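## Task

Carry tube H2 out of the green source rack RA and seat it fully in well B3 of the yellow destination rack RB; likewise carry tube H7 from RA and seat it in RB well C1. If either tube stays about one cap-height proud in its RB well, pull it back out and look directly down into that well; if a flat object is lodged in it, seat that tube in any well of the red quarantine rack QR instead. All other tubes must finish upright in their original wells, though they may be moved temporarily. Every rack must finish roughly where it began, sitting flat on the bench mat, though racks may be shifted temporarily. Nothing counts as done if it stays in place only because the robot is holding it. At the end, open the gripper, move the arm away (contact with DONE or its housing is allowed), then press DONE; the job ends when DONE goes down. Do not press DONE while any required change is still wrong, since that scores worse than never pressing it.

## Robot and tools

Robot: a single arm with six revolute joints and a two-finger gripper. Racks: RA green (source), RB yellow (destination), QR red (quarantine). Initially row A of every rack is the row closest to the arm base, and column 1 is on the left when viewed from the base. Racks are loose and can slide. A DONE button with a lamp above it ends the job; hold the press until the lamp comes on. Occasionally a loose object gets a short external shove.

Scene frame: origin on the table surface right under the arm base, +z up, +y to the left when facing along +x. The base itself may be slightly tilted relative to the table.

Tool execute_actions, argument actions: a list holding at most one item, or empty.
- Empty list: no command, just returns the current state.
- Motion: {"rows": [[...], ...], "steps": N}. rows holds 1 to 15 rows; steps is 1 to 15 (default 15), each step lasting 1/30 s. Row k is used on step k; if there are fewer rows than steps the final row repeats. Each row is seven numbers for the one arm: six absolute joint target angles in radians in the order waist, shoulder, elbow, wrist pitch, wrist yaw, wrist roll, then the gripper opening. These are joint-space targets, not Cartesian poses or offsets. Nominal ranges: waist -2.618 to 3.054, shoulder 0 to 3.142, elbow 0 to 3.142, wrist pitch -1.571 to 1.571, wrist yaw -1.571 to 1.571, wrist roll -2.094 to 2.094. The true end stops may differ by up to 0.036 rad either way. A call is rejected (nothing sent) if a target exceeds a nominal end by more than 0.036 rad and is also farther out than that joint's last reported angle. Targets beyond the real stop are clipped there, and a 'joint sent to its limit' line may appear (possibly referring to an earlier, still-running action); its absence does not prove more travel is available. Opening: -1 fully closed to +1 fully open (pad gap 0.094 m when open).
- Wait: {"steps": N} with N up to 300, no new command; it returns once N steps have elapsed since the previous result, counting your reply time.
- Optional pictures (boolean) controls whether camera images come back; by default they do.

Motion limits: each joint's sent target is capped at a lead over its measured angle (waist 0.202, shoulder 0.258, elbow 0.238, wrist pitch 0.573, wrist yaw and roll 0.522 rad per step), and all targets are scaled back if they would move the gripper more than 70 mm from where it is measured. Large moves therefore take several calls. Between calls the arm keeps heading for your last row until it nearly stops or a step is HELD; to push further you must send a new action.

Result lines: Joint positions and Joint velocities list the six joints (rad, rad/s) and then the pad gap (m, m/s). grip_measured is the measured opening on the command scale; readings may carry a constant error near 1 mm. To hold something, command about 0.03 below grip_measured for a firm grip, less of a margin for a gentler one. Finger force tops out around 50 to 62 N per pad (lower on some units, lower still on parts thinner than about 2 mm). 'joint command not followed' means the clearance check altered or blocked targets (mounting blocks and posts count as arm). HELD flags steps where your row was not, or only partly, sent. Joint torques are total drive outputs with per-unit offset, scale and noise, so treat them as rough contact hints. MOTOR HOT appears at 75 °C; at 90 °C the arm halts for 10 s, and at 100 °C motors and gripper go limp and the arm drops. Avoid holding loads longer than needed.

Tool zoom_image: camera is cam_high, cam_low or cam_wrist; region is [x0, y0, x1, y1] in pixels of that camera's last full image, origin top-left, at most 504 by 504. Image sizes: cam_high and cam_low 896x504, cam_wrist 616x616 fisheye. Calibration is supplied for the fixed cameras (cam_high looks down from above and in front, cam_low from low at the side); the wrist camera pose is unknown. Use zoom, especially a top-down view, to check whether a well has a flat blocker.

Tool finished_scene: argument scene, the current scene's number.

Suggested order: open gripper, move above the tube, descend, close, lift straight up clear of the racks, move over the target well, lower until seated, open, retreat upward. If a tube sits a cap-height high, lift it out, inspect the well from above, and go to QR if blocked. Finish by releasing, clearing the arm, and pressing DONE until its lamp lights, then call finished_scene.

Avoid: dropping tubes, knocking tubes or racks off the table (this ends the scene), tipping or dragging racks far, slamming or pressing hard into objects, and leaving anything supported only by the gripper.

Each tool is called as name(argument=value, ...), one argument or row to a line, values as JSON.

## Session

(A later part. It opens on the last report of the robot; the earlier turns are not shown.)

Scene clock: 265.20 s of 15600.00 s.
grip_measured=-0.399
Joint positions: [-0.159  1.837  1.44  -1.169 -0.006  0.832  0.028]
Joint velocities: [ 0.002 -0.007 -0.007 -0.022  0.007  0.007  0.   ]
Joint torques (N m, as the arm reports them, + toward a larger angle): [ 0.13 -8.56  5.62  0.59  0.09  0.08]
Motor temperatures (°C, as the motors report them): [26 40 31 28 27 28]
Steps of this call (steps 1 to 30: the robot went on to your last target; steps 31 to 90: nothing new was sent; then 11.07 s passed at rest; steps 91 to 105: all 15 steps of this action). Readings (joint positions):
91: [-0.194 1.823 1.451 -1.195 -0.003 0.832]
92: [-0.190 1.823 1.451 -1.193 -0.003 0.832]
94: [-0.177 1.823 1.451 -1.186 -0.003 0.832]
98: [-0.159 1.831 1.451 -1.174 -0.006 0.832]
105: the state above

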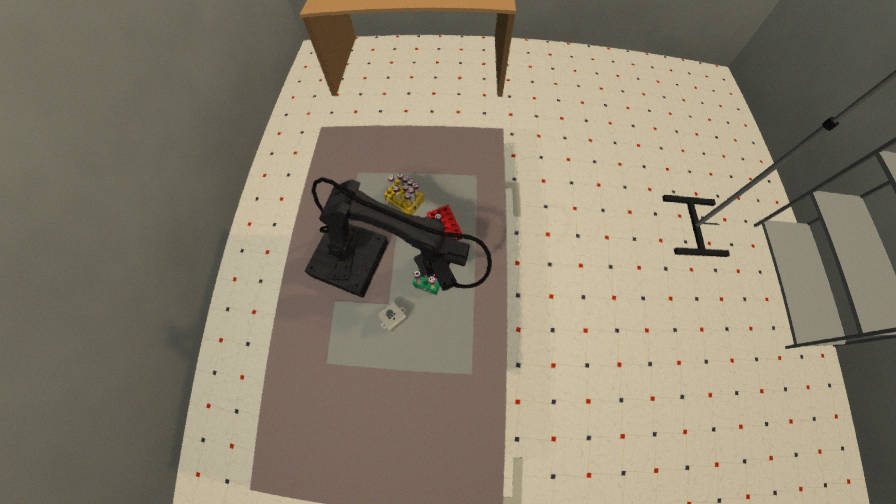

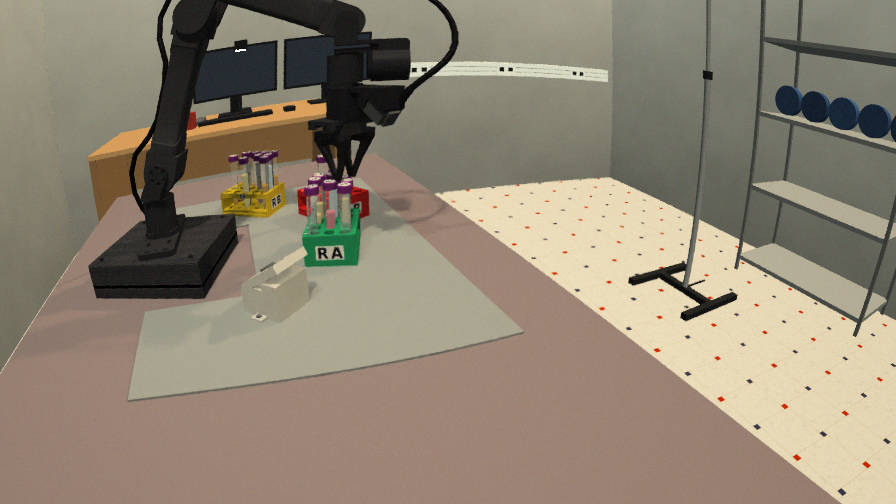

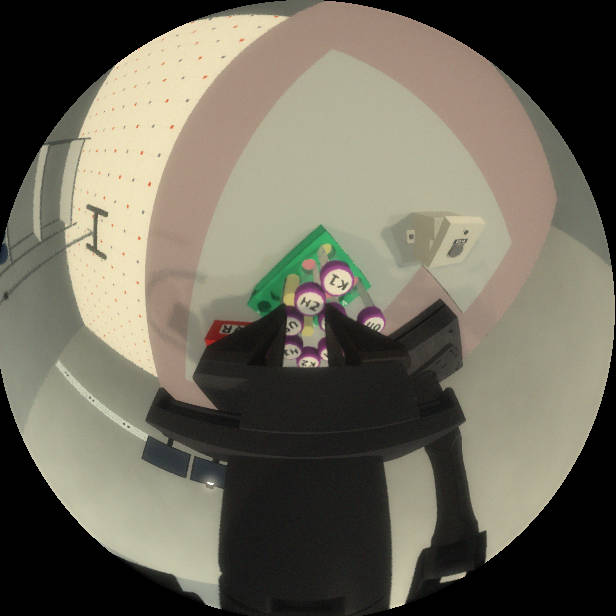

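execute_actions(
  actions=[
    {"rows":[[-0.17,1.833,1.437,-1.147,0,0.84,-0.42],[-0.178,1.833,1.437,-1.147,0,0.84,-0.42],[-0.183,1.833,1.437,-1.147,0,0.84,-0.42],[-0.183,1.833,1.437,-1.147,0,0.84,-0.42],[-0.183,1.835,1.437,-1.14,0,0.84,-0.42],[-0.183,1.837,1.43,-1.13,0,0.84,-0.42],[-0.183,1.84,1.423,-1.12,0,0.84,-0.42],[-0.183,1.84,1.414,-1.12,0,0.84,-0.42]],"steps":15},
  ],
)

zoom_image(
  camera="cam_wrist",
  region=[230, 220, 390, 380],
)

zoom_image(
  camera="cam_low",
  region=[280, 130, 380, 230],
)

Scene clock: 270.47 s of 15600.00 s.
grip_measured=-0.419
Joint positions: [-0.177  1.837  1.432 -1.15  -0.007  0.832  0.027]
Joint velocities: [-0.002 -0.022 -0.007  0.051 -0.022 -0.037 -0.   ]
Joint torques (N m, as the arm reports them, + toward a larger angle): [-0.69 -8.    4.36  0.69  0.09  0.09]
Motor temperatures (°C, as the motors report them): [26 40 31 28 27 28]
Steps of this call (steps 1 to 15: the robot went on to your last target; steps 16 to 90: nothing new was sent; then 1.77 s passed at rest; steps 91 to 105: all 15 steps of this action). Readings (joint positions):
91: [-0.159 1.837 1.440 -1.168 -0.006 0.832]
92: [-0.160 1.837 1.440 -1.168 -0.006 0.832]
94: [-0.166 1.837 1.440 -1.168 -0.007 0.832]
98: [-0.177 1.837 1.434 -1.154 -0.007 0.832]
105: the state above

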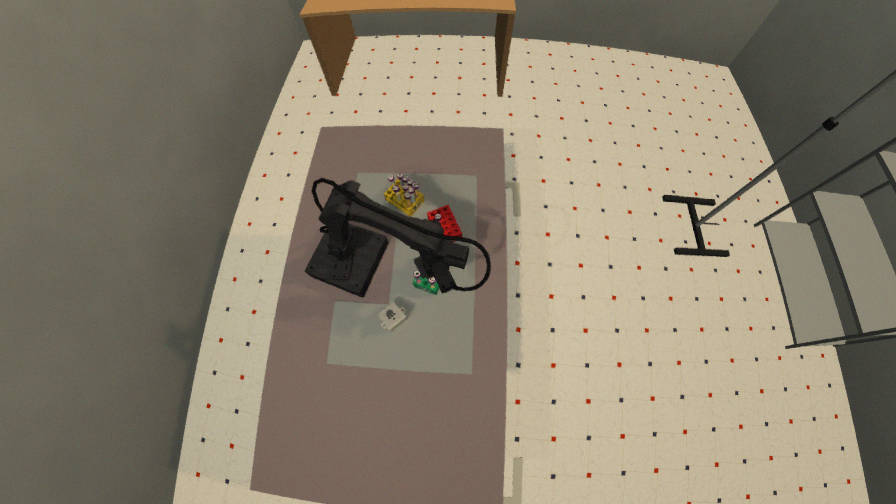

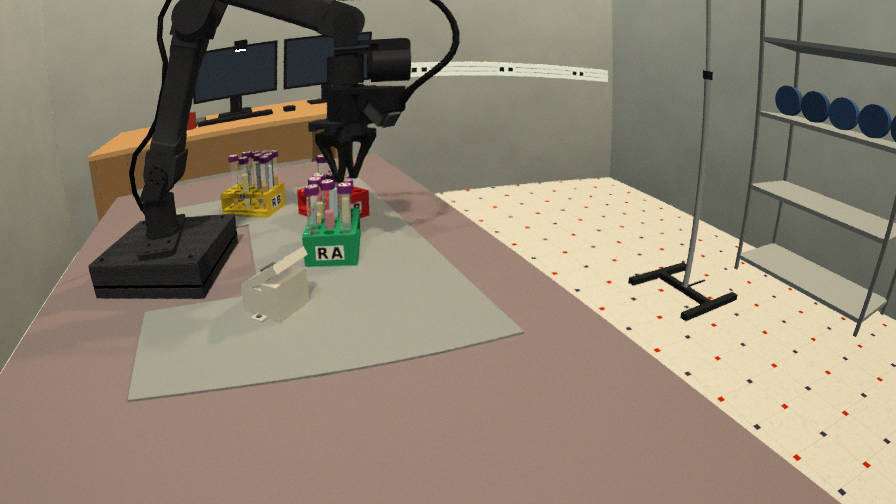

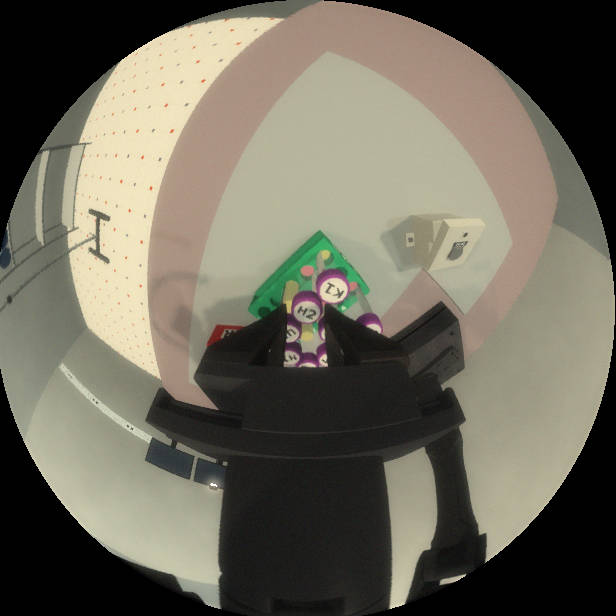

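Region (230, 220, 390, 380) of cam_wrist's 616x616 image, scaled by 3.150, with more detail than that image has.

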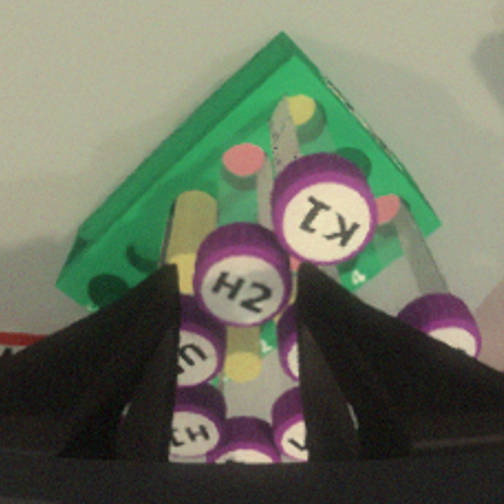

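Region (280, 130, 380, 230) of cam_low's 896x504 image, scaled by 5.040, with more detail than that image has.

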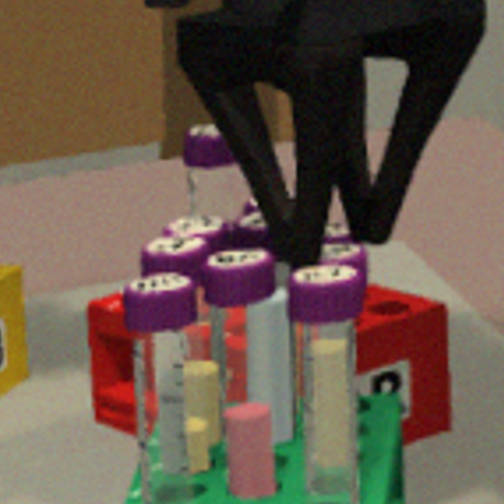

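execute_actions(
  actions=[
    {"rows":[[-0.183,1.835,1.46,-1.13,0,0.84,-0.43],[-0.183,1.835,1.475,-1.135,0,0.84,-0.43],[-0.183,1.835,1.475,-1.14,0,0.84,-0.43],[-0.19,1.84,1.475,-1.14,0,0.84,-0.43],[-0.195,1.845,1.475,-1.14,0,0.84,-0.43],[-0.195,1.845,1.475,-1.14,0,0.84,-0.43],[-0.195,1.845,1.47,-1.14,0,0.84,-0.43],[-0.195,1.845,1.45,-1.135,0,0.84,-0.43],[-0.195,1.845,1.44,-1.125,0,0.84,-0.43],[-0.195,1.845,1.432,-1.118,0,0.84,-0.43],[-0.195,1.845,1.424,-1.118,0,0.84,-0.43]],"steps":15},
  ],
)

zoom_image(
  camera="cam_wrist",
  region=[230, 220, 390, 380],
)

zoom_image(
  camera="cam_low",
  region=[280, 130, 380, 230],
)

Scene clock: 275.70 s of 15600.00 s.
grip_measured=-0.429
Joint positions: [-0.188  1.843  1.442 -1.145 -0.007  0.832  0.027]
Joint velocities: [ 0.007 -0.002  0.007 -0.051  0.051  0.081 -0.   ]
Joint torques (N m, as the arm reports them, + toward a larger angle): [-0.88 -8.16  4.3   0.67  0.1   0.08]
Motor temperatures (°C, as the motors report them): [26 40 31 28 27 28]
Steps of this call (steps 1 to 15: the robot went on to your last target; steps 16 to 90: nothing new was sent; then 1.73 s passed at rest; steps 91 to 105: all 15 steps of this action). Readings (joint positions):
91: [-0.177 1.837 1.433 -1.150 -0.007 0.832]
92: [-0.177 1.837 1.436 -1.151 -0.007 0.832]
94: [-0.178 1.837 1.440 -1.150 -0.007 0.832]
98: [-0.186 1.841 1.442 -1.150 -0.007 0.832]
105: the state above

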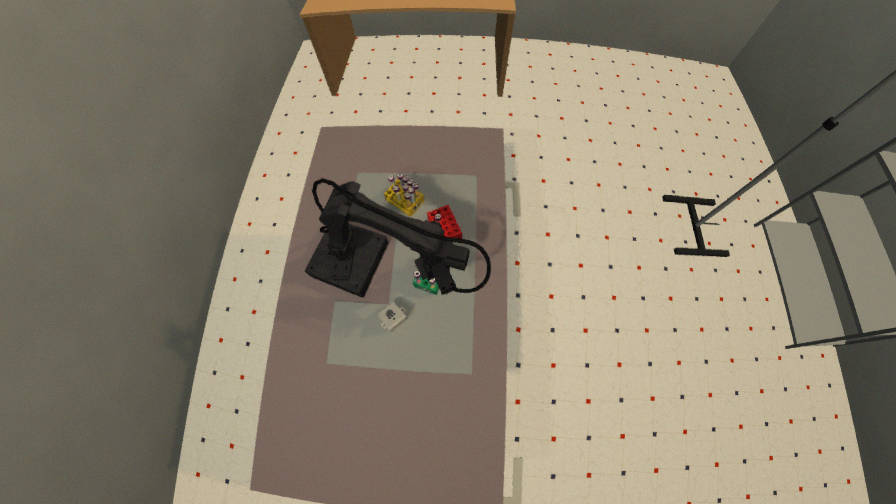

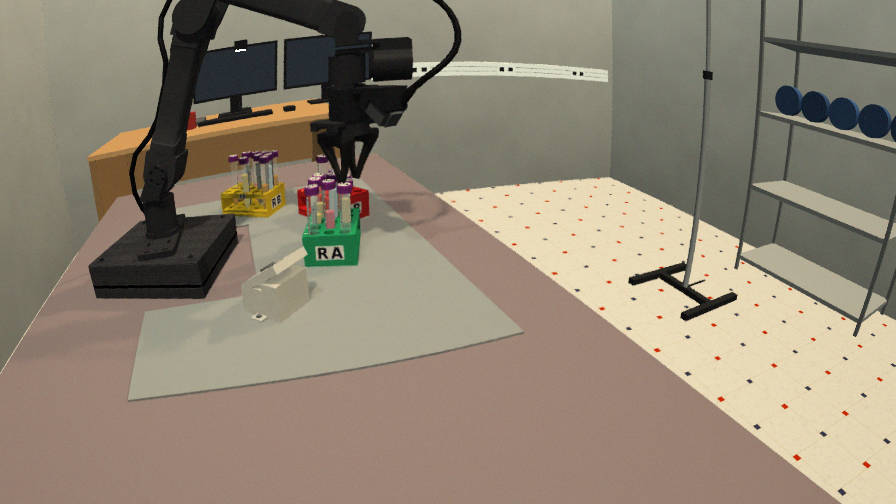

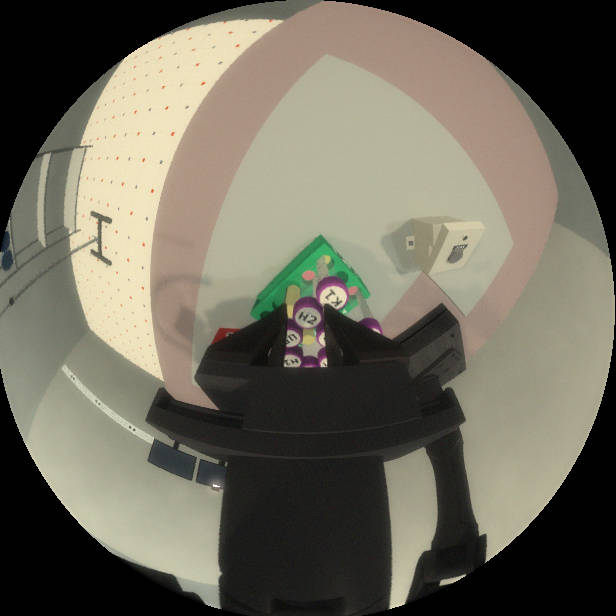

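Region (230, 220, 390, 380) of cam_wrist's 616x616 image, scaled by 3.150, with more detail than that image has.

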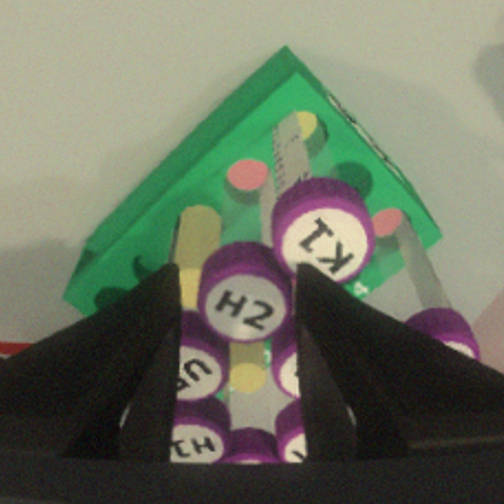

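Region (280, 130, 380, 230) of cam_low's 896x504 image, scaled by 5.040, with more detail than that image has.

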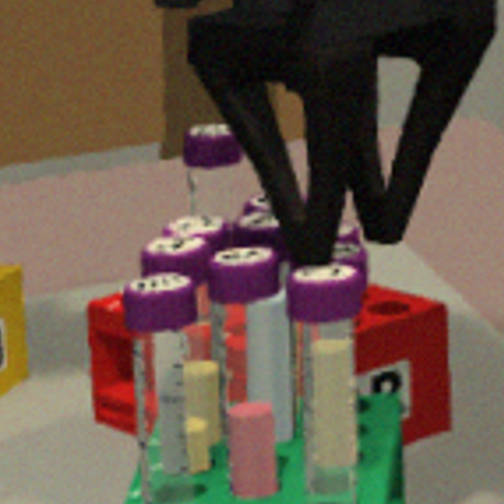

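execute_actions(
  actions=[
    {"rows":[[-0.195,1.845,1.465,-1.14,0,0.84,-0.43],[-0.195,1.845,1.485,-1.16,0,0.84,-0.43],[-0.19,1.845,1.485,-1.18,0,0.84,-0.43],[-0.185,1.845,1.485,-1.185,0,0.84,-0.35],[-0.177,1.845,1.485,-1.185,0,0.84,-0.2],[-0.177,1.845,1.485,-1.185,0,0.84,-0.05],[-0.177,1.845,1.485,-1.185,0,0.84,0.1],[-0.177,1.845,1.485,-1.185,0,0.84,0.19]],"steps":15},
  ],
)

zoom_image(
  camera="cam_wrist",
  region=[220, 220, 400, 380],
)

Scene clock: 282.80 s of 15600.00 s.
grip_measured=+0.189
Joint positions: [-0.184  1.846  1.451 -1.172 -0.007  0.832  0.056]
Joint velocities: [ 0.007  0.012 -0.007  0.007 -0.051  0.022 -0.   ]
Joint torques (N m, as the arm reports them, + toward a larger angle): [ 0.6  -8.44  8.63  0.36  0.08  0.08]
Motor temperatures (°C, as the motors report them): [26 40 30 28 27 28]
Steps of this call (steps 1 to 15: the robot went on to your last target; steps 16 to 90: nothing new was sent; then 3.60 s passed at rest; steps 91 to 105: all 15 steps of this action). Readings (joint positions):
91: [-0.188 1.843 1.442 -1.145 -0.007 0.832]
92: [-0.188 1.843 1.445 -1.147 -0.007 0.832]
94: [-0.188 1.844 1.450 -1.153 -0.007 0.832]
98: [-0.186 1.845 1.451 -1.165 -0.007 0.832]
105: the state above

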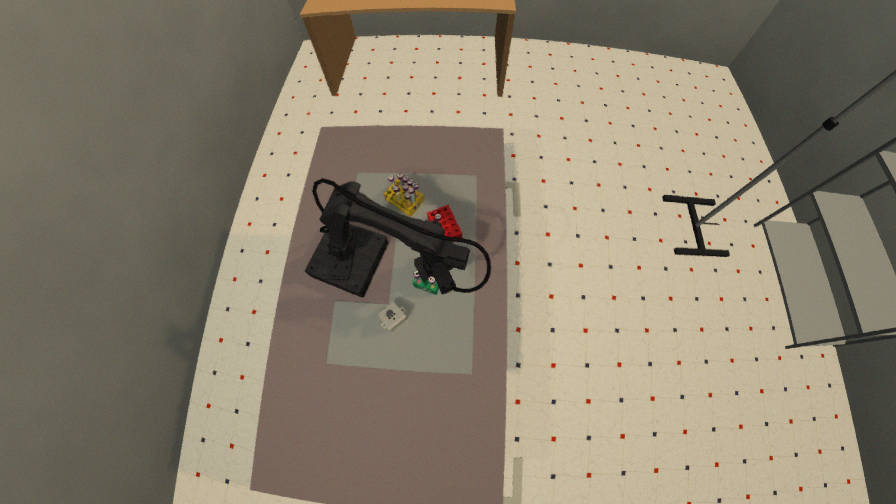

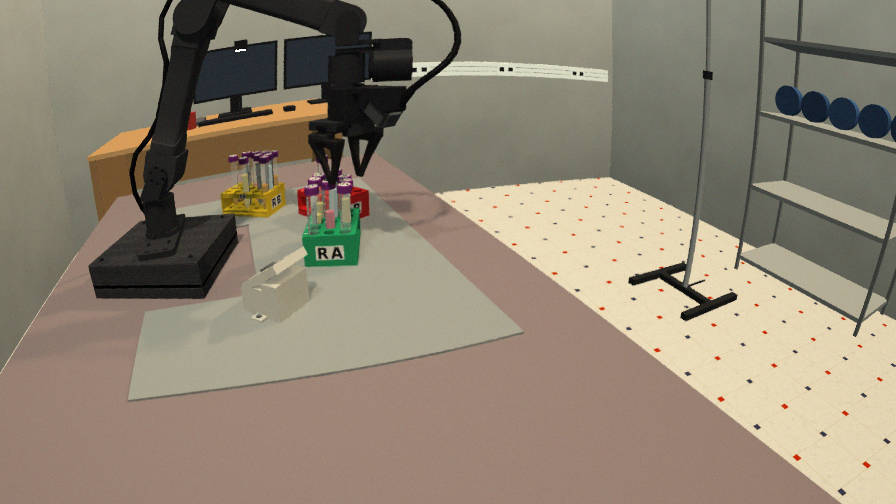

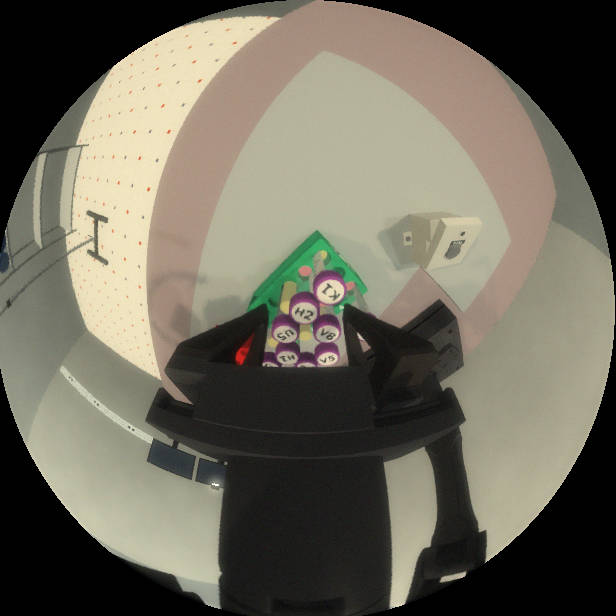

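Region (220, 220, 400, 380) of cam_wrist's 616x616 image, scaled by 2.800, with more detail than that image has.

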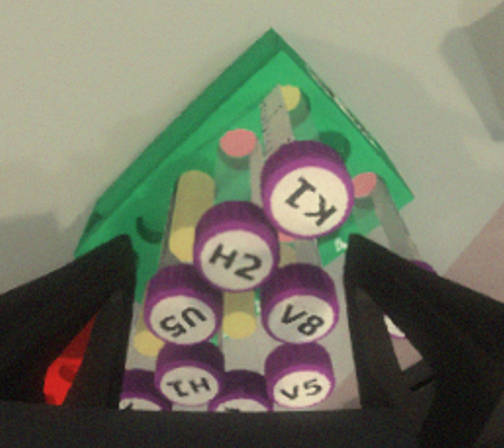

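execute_actions(
  actions=[
    {"rows":[[-0.177,1.845,1.45,-1.15,0,0.84,0.19],[-0.177,1.845,1.44,-1.14,0,0.84,0.19],[-0.177,1.845,1.432,-1.13,0,0.84,0.19],[-0.177,1.845,1.424,-1.12,0,0.84,0.19],[-0.177,1.845,1.416,-1.11,0,0.84,0.19],[-0.177,1.845,1.408,-1.105,0,0.84,0.19],[-0.177,1.845,1.402,-1.105,0,0.84,0.19],[-0.177,1.845,1.402,-1.105,0,0.84,0.19],[-0.177,1.845,1.402,-1.105,0,0.84,0.19],[-0.177,1.845,1.402,-1.105,0,0.84,0.13],[-0.177,1.845,1.402,-1.105,0,0.84,0.07],[-0.177,1.845,1.402,-1.105,0,0.84,0.0],[-0.177,1.845,1.402,-1.105,0,0.84,-0.05]],"steps":15},
  ],
)

zoom_image(
  camera="cam_wrist",
  region=[220, 220, 400, 380],
)

zoom_image(
  camera="cam_low",
  region=[280, 130, 380, 230],
)

Scene clock: 290.70 s of 15600.00 s.
grip_measured=-0.047
Joint positions: [-0.184  1.846  1.404 -1.13  -0.007  0.832  0.045]
Joint velocities: [ 0.002 -0.022 -0.012  0.007  0.007  0.051 -0.004]
Joint torques (N m, as the arm reports them, + toward a larger angle): [ 0.61 -8.38  5.69  0.59  0.08  0.07]
Motor temperatures (°C, as the motors report them): [26 40 31 28 27 28]
Steps of this call (steps 1 to 15: the robot went on to your last target; steps 16 to 90: nothing new was sent; then 4.40 s passed at rest; steps 91 to 105: all 15 steps of this action). Readings (joint positions):
91: [-0.184 1.846 1.451 -1.173 -0.007 0.832]
92: [-0.184 1.846 1.451 -1.172 -0.007 0.832]
94: [-0.184 1.846 1.445 -1.161 -0.007 0.832]
98: [-0.184 1.846 1.413 -1.138 -0.007 0.832]
105: the state above

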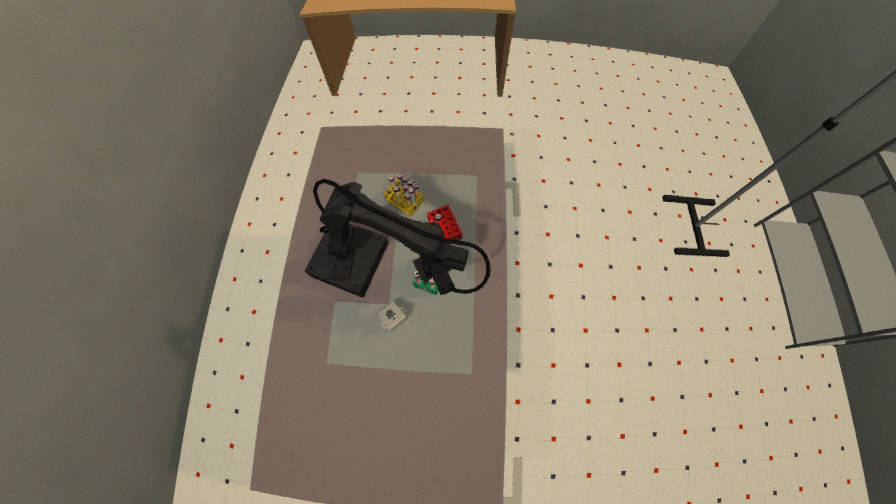

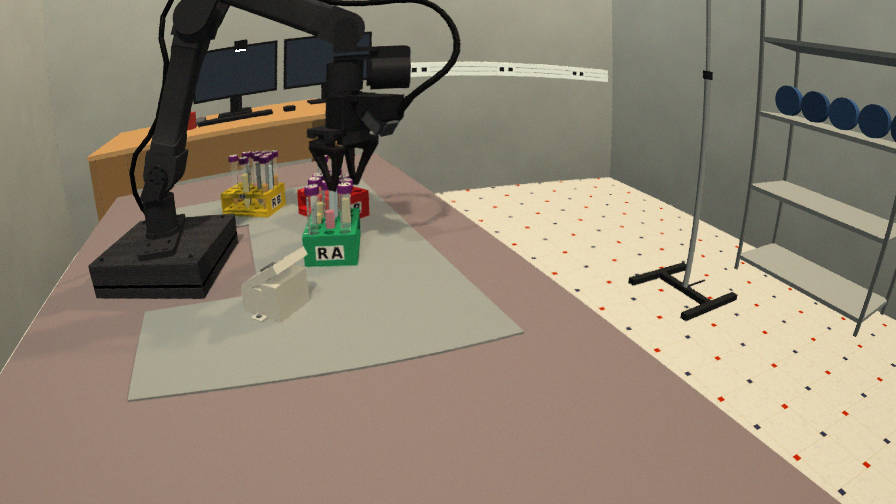

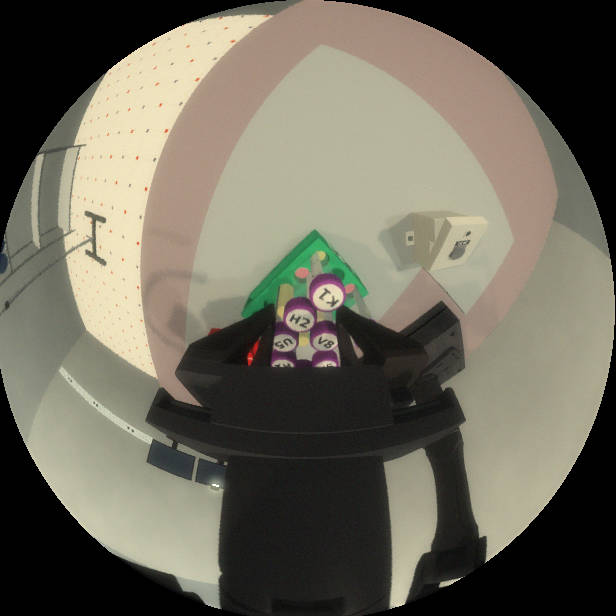

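Region (220, 220, 400, 380) of cam_wrist's 616x616 image, scaled by 2.800, with more detail than that image has.

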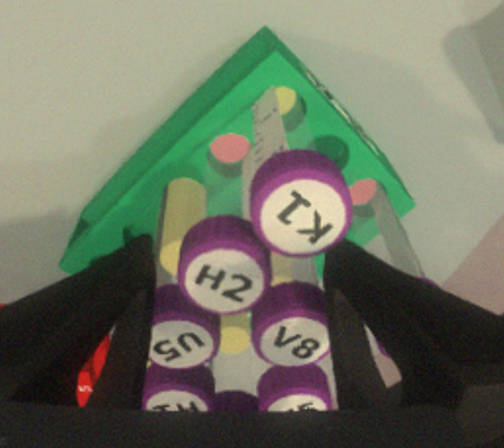

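Region (280, 130, 380, 230) of cam_low's 896x504 image, scaled by 5.040, with more detail than that image has.

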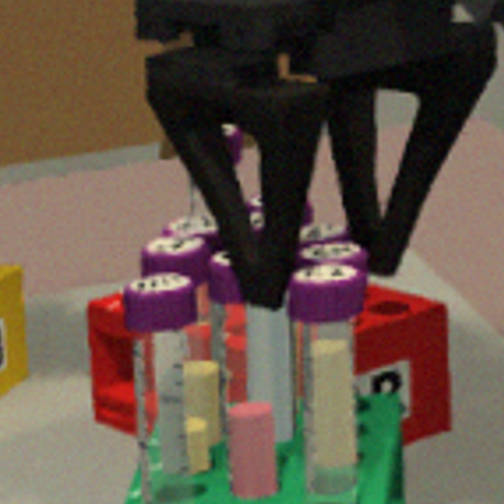

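execute_actions(
  actions=[],
)

zoom_image(
  camera="cam_wrist",
  region=[200,200,420,400],
)

Scene clock: 300.53 s of 15600.00 s.
grip_measured=-0.048
Joint positions: [-0.184  1.846  1.404 -1.127 -0.007  0.832  0.045]
Joint velocities: [-0.002 -0.022 -0.002 -0.022 -0.095 -0.022 -0.002]
Joint torques (N m, as the arm reports them, + toward a larger angle): [ 0.62 -8.39  5.68  0.6   0.08  0.07]
Motor temperatures (°C, as the motors report them): [26 40 31 28 27 28]
Steps of this call (steps 1 to 15: the robot went on to your last target; steps 16 to 90: nothing new was sent; then 6.83 s passed at rest). Readings (joint positions):
1: [-0.184 1.846 1.404 -1.129 -0.007 0.832]
2: [-0.184 1.846 1.404 -1.128 -0.007 0.832]
4: [-0.184 1.846 1.404 -1.127 -0.007 0.832]
8: [-0.184 1.846 1.404 -1.127 -0.007 0.832]
90: the state above
The arm was judged still, so your last target was given up. Only a new action makes it travel on or press farther. Fingers that are still opening or closing keep moving.

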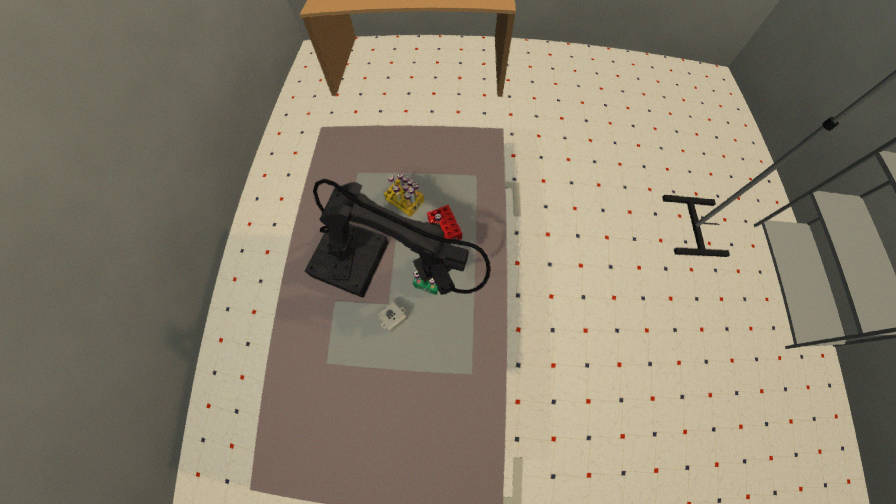

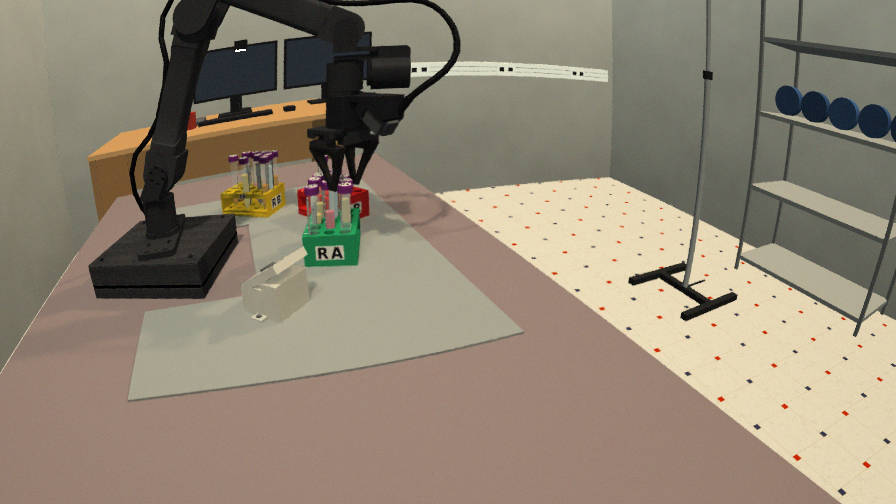

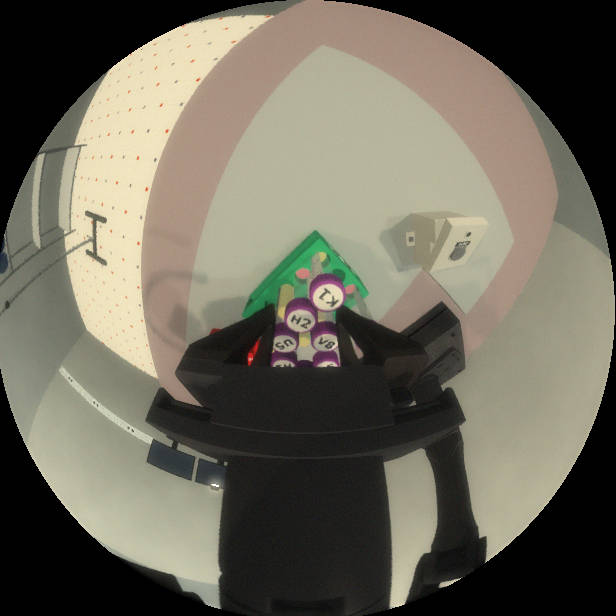

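Region (200, 200, 420, 400) of cam_wrist's 616x616 image, scaled by 2.291, with more detail than that image has; it fills the top 458 rows of this view, and the rest is white.

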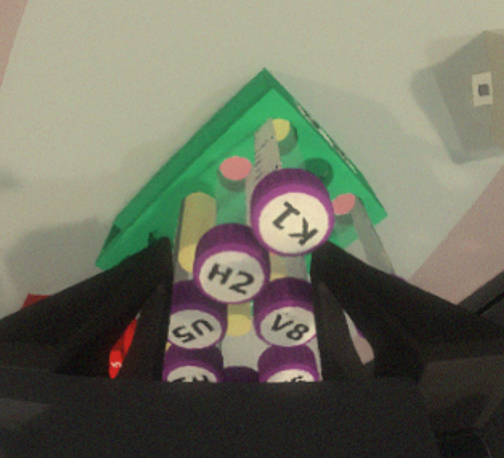

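execute_actions(
  actions=[
    {"rows":[[-0.18,1.845,1.402,-1.105,0,0.84,-0.08],[-0.18,1.845,1.402,-1.105,0,0.84,-0.1],[-0.18,1.845,1.402,-1.105,0,0.84,-0.12],[-0.18,1.845,1.402,-1.105,0,0.84,-0.14],[-0.18,1.845,1.402,-1.105,0,0.84,-0.16],[-0.18,1.845,1.402,-1.105,0,0.84,-0.18],[-0.18,1.845,1.402,-1.105,0,0.84,-0.2],[-0.18,1.845,1.402,-1.105,0,0.84,-0.22],[-0.18,1.845,1.402,-1.105,0,0.84,-0.24],[-0.18,1.845,1.402,-1.105,0,0.84,-0.26],[-0.18,1.845,1.402,-1.105,0,0.84,-0.28],[-0.18,1.845,1.402,-1.105,0,0.84,-0.3]]},
  ],
  pictures=false,
)

execute_actions(
  actions=[
    {"steps":10},
  ],
)

zoom_image(
  camera="cam_wrist",
  region=[200,200,420,400],
)

Scene clock: 305.50 s of 15600.00 s.
grip_measured=-0.298
Joint positions: [-0.184  1.846  1.404 -1.127 -0.004  0.834  0.033]
Joint velocities: [ 0.012 -0.017 -0.012 -0.022 -0.051 -0.125 -0.002]
Joint torques (N m, as the arm reports them, + toward a larger angle): [ 0.35 -8.37  5.61  0.62  0.06  0.06]
Motor temperatures (°C, as the motors report them): [26 40 31 28 27 28]
Steps of this call (steps 1 to 90: nothing new was sent; then 1.47 s passed at rest; steps 91 to 105: all 15 steps of this action). Readings (joint positions):
91: [-0.184 1.846 1.404 -1.127 -0.007 0.832]
92: [-0.184 1.846 1.404 -1.127 -0.007 0.832]
94: [-0.184 1.846 1.404 -1.127 -0.007 0.832]
98: [-0.184 1.846 1.404 -1.127 -0.006 0.834]
105: the state above

Scene clock: 305.83 s of 15600.00 s.
grip_measured=-0.298
Joint positions: [-0.184  1.846  1.404 -1.127 -0.004  0.834  0.033]
Joint velocities: [-0.017  0.012  0.002  0.022 -0.066 -0.051 -0.001]
Joint torques (N m, as the arm reports them, + toward a larger angle): [ 0.38 -8.38  5.67  0.61  0.06  0.07]
Motor temperatures (°C, as the motors report them): [26 40 31 28 27 28]
Steps of this call (steps 1 to 10: the robot went on to your last target). Readings (joint positions):
1: [-0.184 1.846 1.404 -1.127 -0.004 0.834]
2: [-0.184 1.846 1.404 -1.127 -0.004 0.834]
4: [-0.184 1.846 1.404 -1.127 -0.004 0.834]
8: [-0.184 1.846 1.404 -1.127 -0.004 0.834]
10: the state above

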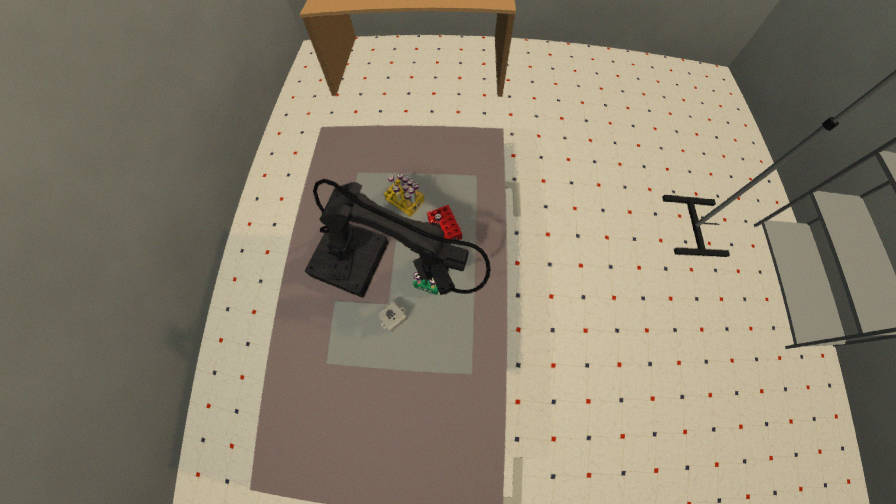

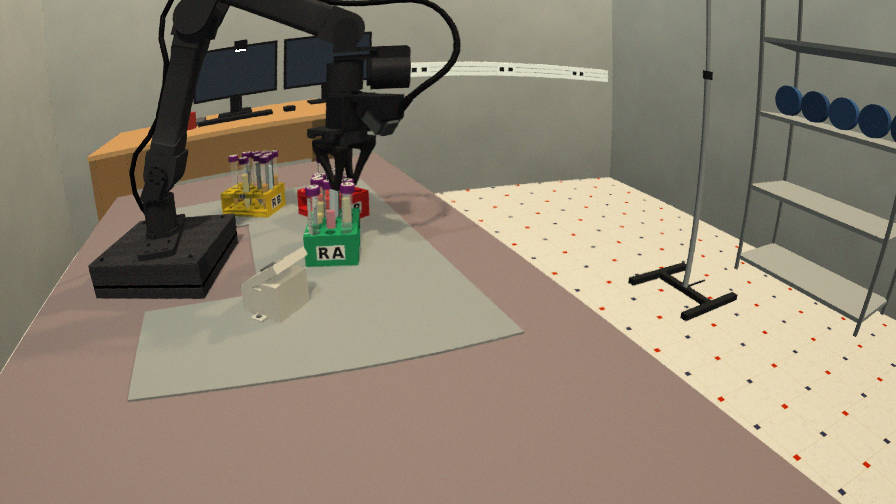

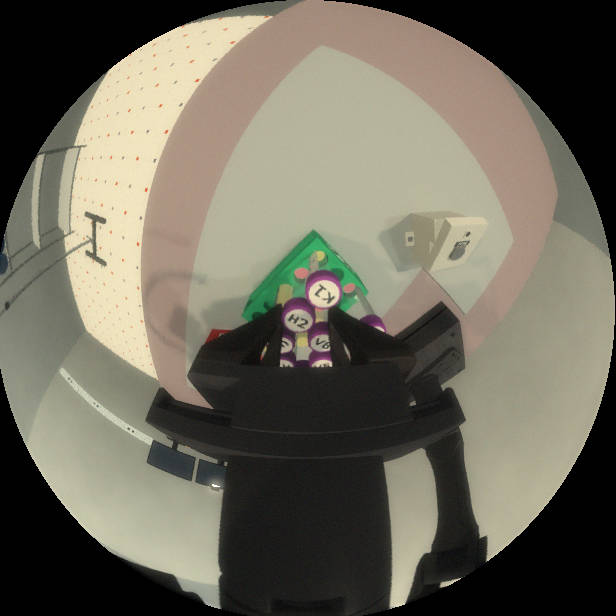

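Region (200, 200, 420, 400) of cam_wrist's 616x616 image, scaled by 2.291, with more detail than that image has; it fills the top 458 rows of this view, and the rest is white.

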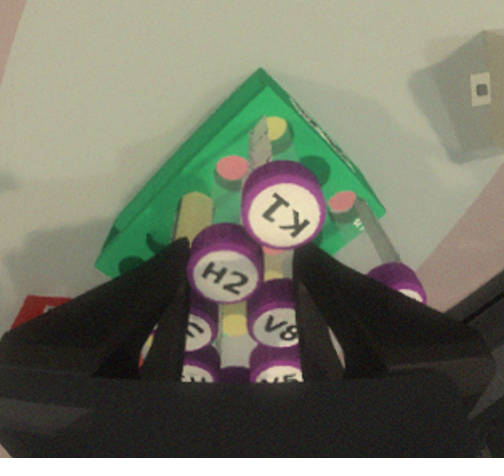

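execute_actions(
  actions=[
    {"rows":[[-0.18,1.845,1.402,-1.105,0,0.84,-0.32],[-0.18,1.845,1.402,-1.105,0,0.84,-0.34],[-0.18,1.845,1.402,-1.105,0,0.84,-0.36],[-0.18,1.845,1.402,-1.105,0,0.84,-0.38],[-0.18,1.845,1.402,-1.105,0,0.84,-0.4],[-0.18,1.845,1.402,-1.105,0,0.84,-0.42],[-0.18,1.845,1.402,-1.105,0,0.84,-0.44],[-0.18,1.845,1.402,-1.105,0,0.84,-0.46],[-0.18,1.845,1.402,-1.105,0,0.84,-0.48],[-0.18,1.845,1.402,-1.105,0,0.84,-0.5]]},
  ],
)

zoom_image(
  camera="cam_wrist",
  region=[200,200,420,400],
)

Scene clock: 310.53 s of 15600.00 s.
grip_measured=-0.498
Joint positions: [-0.184  1.846  1.404 -1.127 -0.006  0.834  0.024]
Joint velocities: [ 0.002  0.002  0.017  0.022  0.007 -0.037  0.001]
Joint torques (N m, as the arm reports them, + toward a larger angle): [ 0.29 -8.4   5.64  0.61  0.07  0.06]
Motor temperatures (°C, as the motors report them): [26 41 31 28 27 28]
Steps of this call (steps 1 to 15: the robot went on to your last target; steps 16 to 126: nothing new was sent; steps 127 to 141: all 15 steps of this action). Readings (joint positions):
127: [-0.184 1.846 1.404 -1.127 -0.004 0.834]
128: [-0.184 1.846 1.404 -1.127 -0.004 0.834]
130: [-0.184 1.846 1.404 -1.127 -0.003 0.834]
134: [-0.184 1.846 1.404 -1.127 -0.001 0.834]
141: the state above

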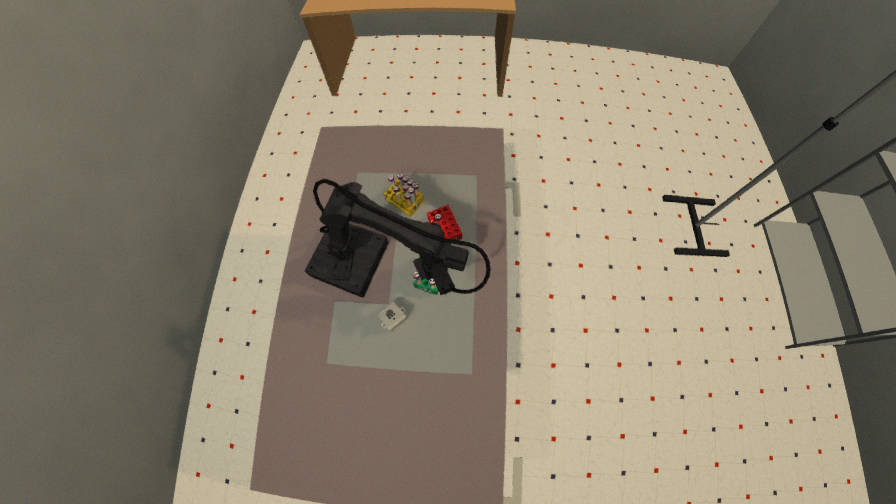

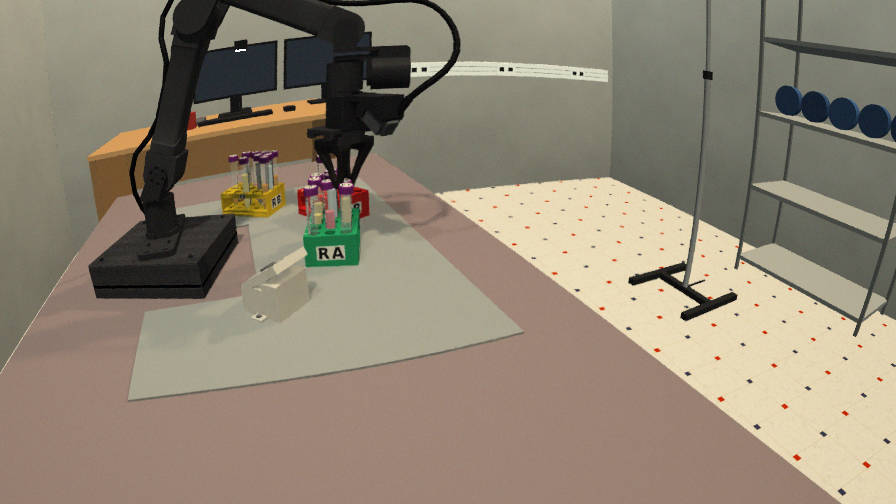

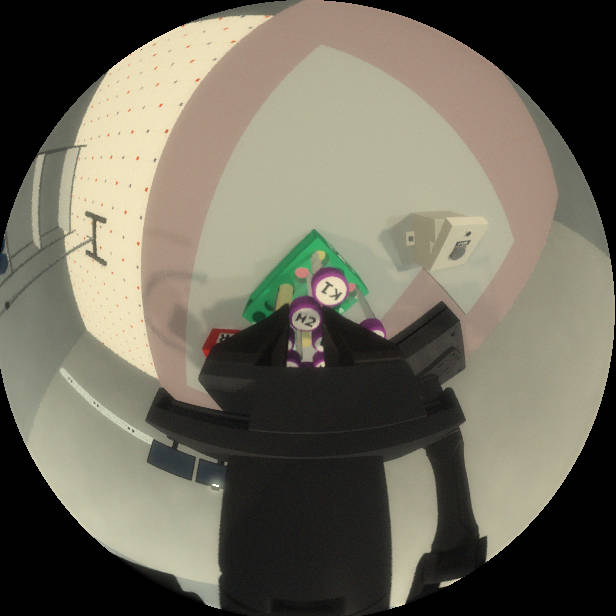

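Region (200, 200, 420, 400) of cam_wrist's 616x616 image, scaled by 2.291, with more detail than that image has; it fills the top 458 rows of this view, and the rest is white.

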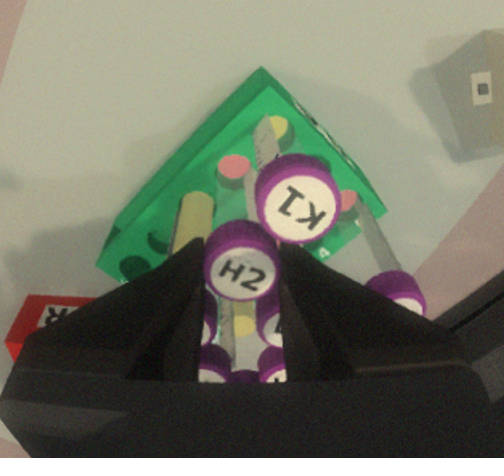

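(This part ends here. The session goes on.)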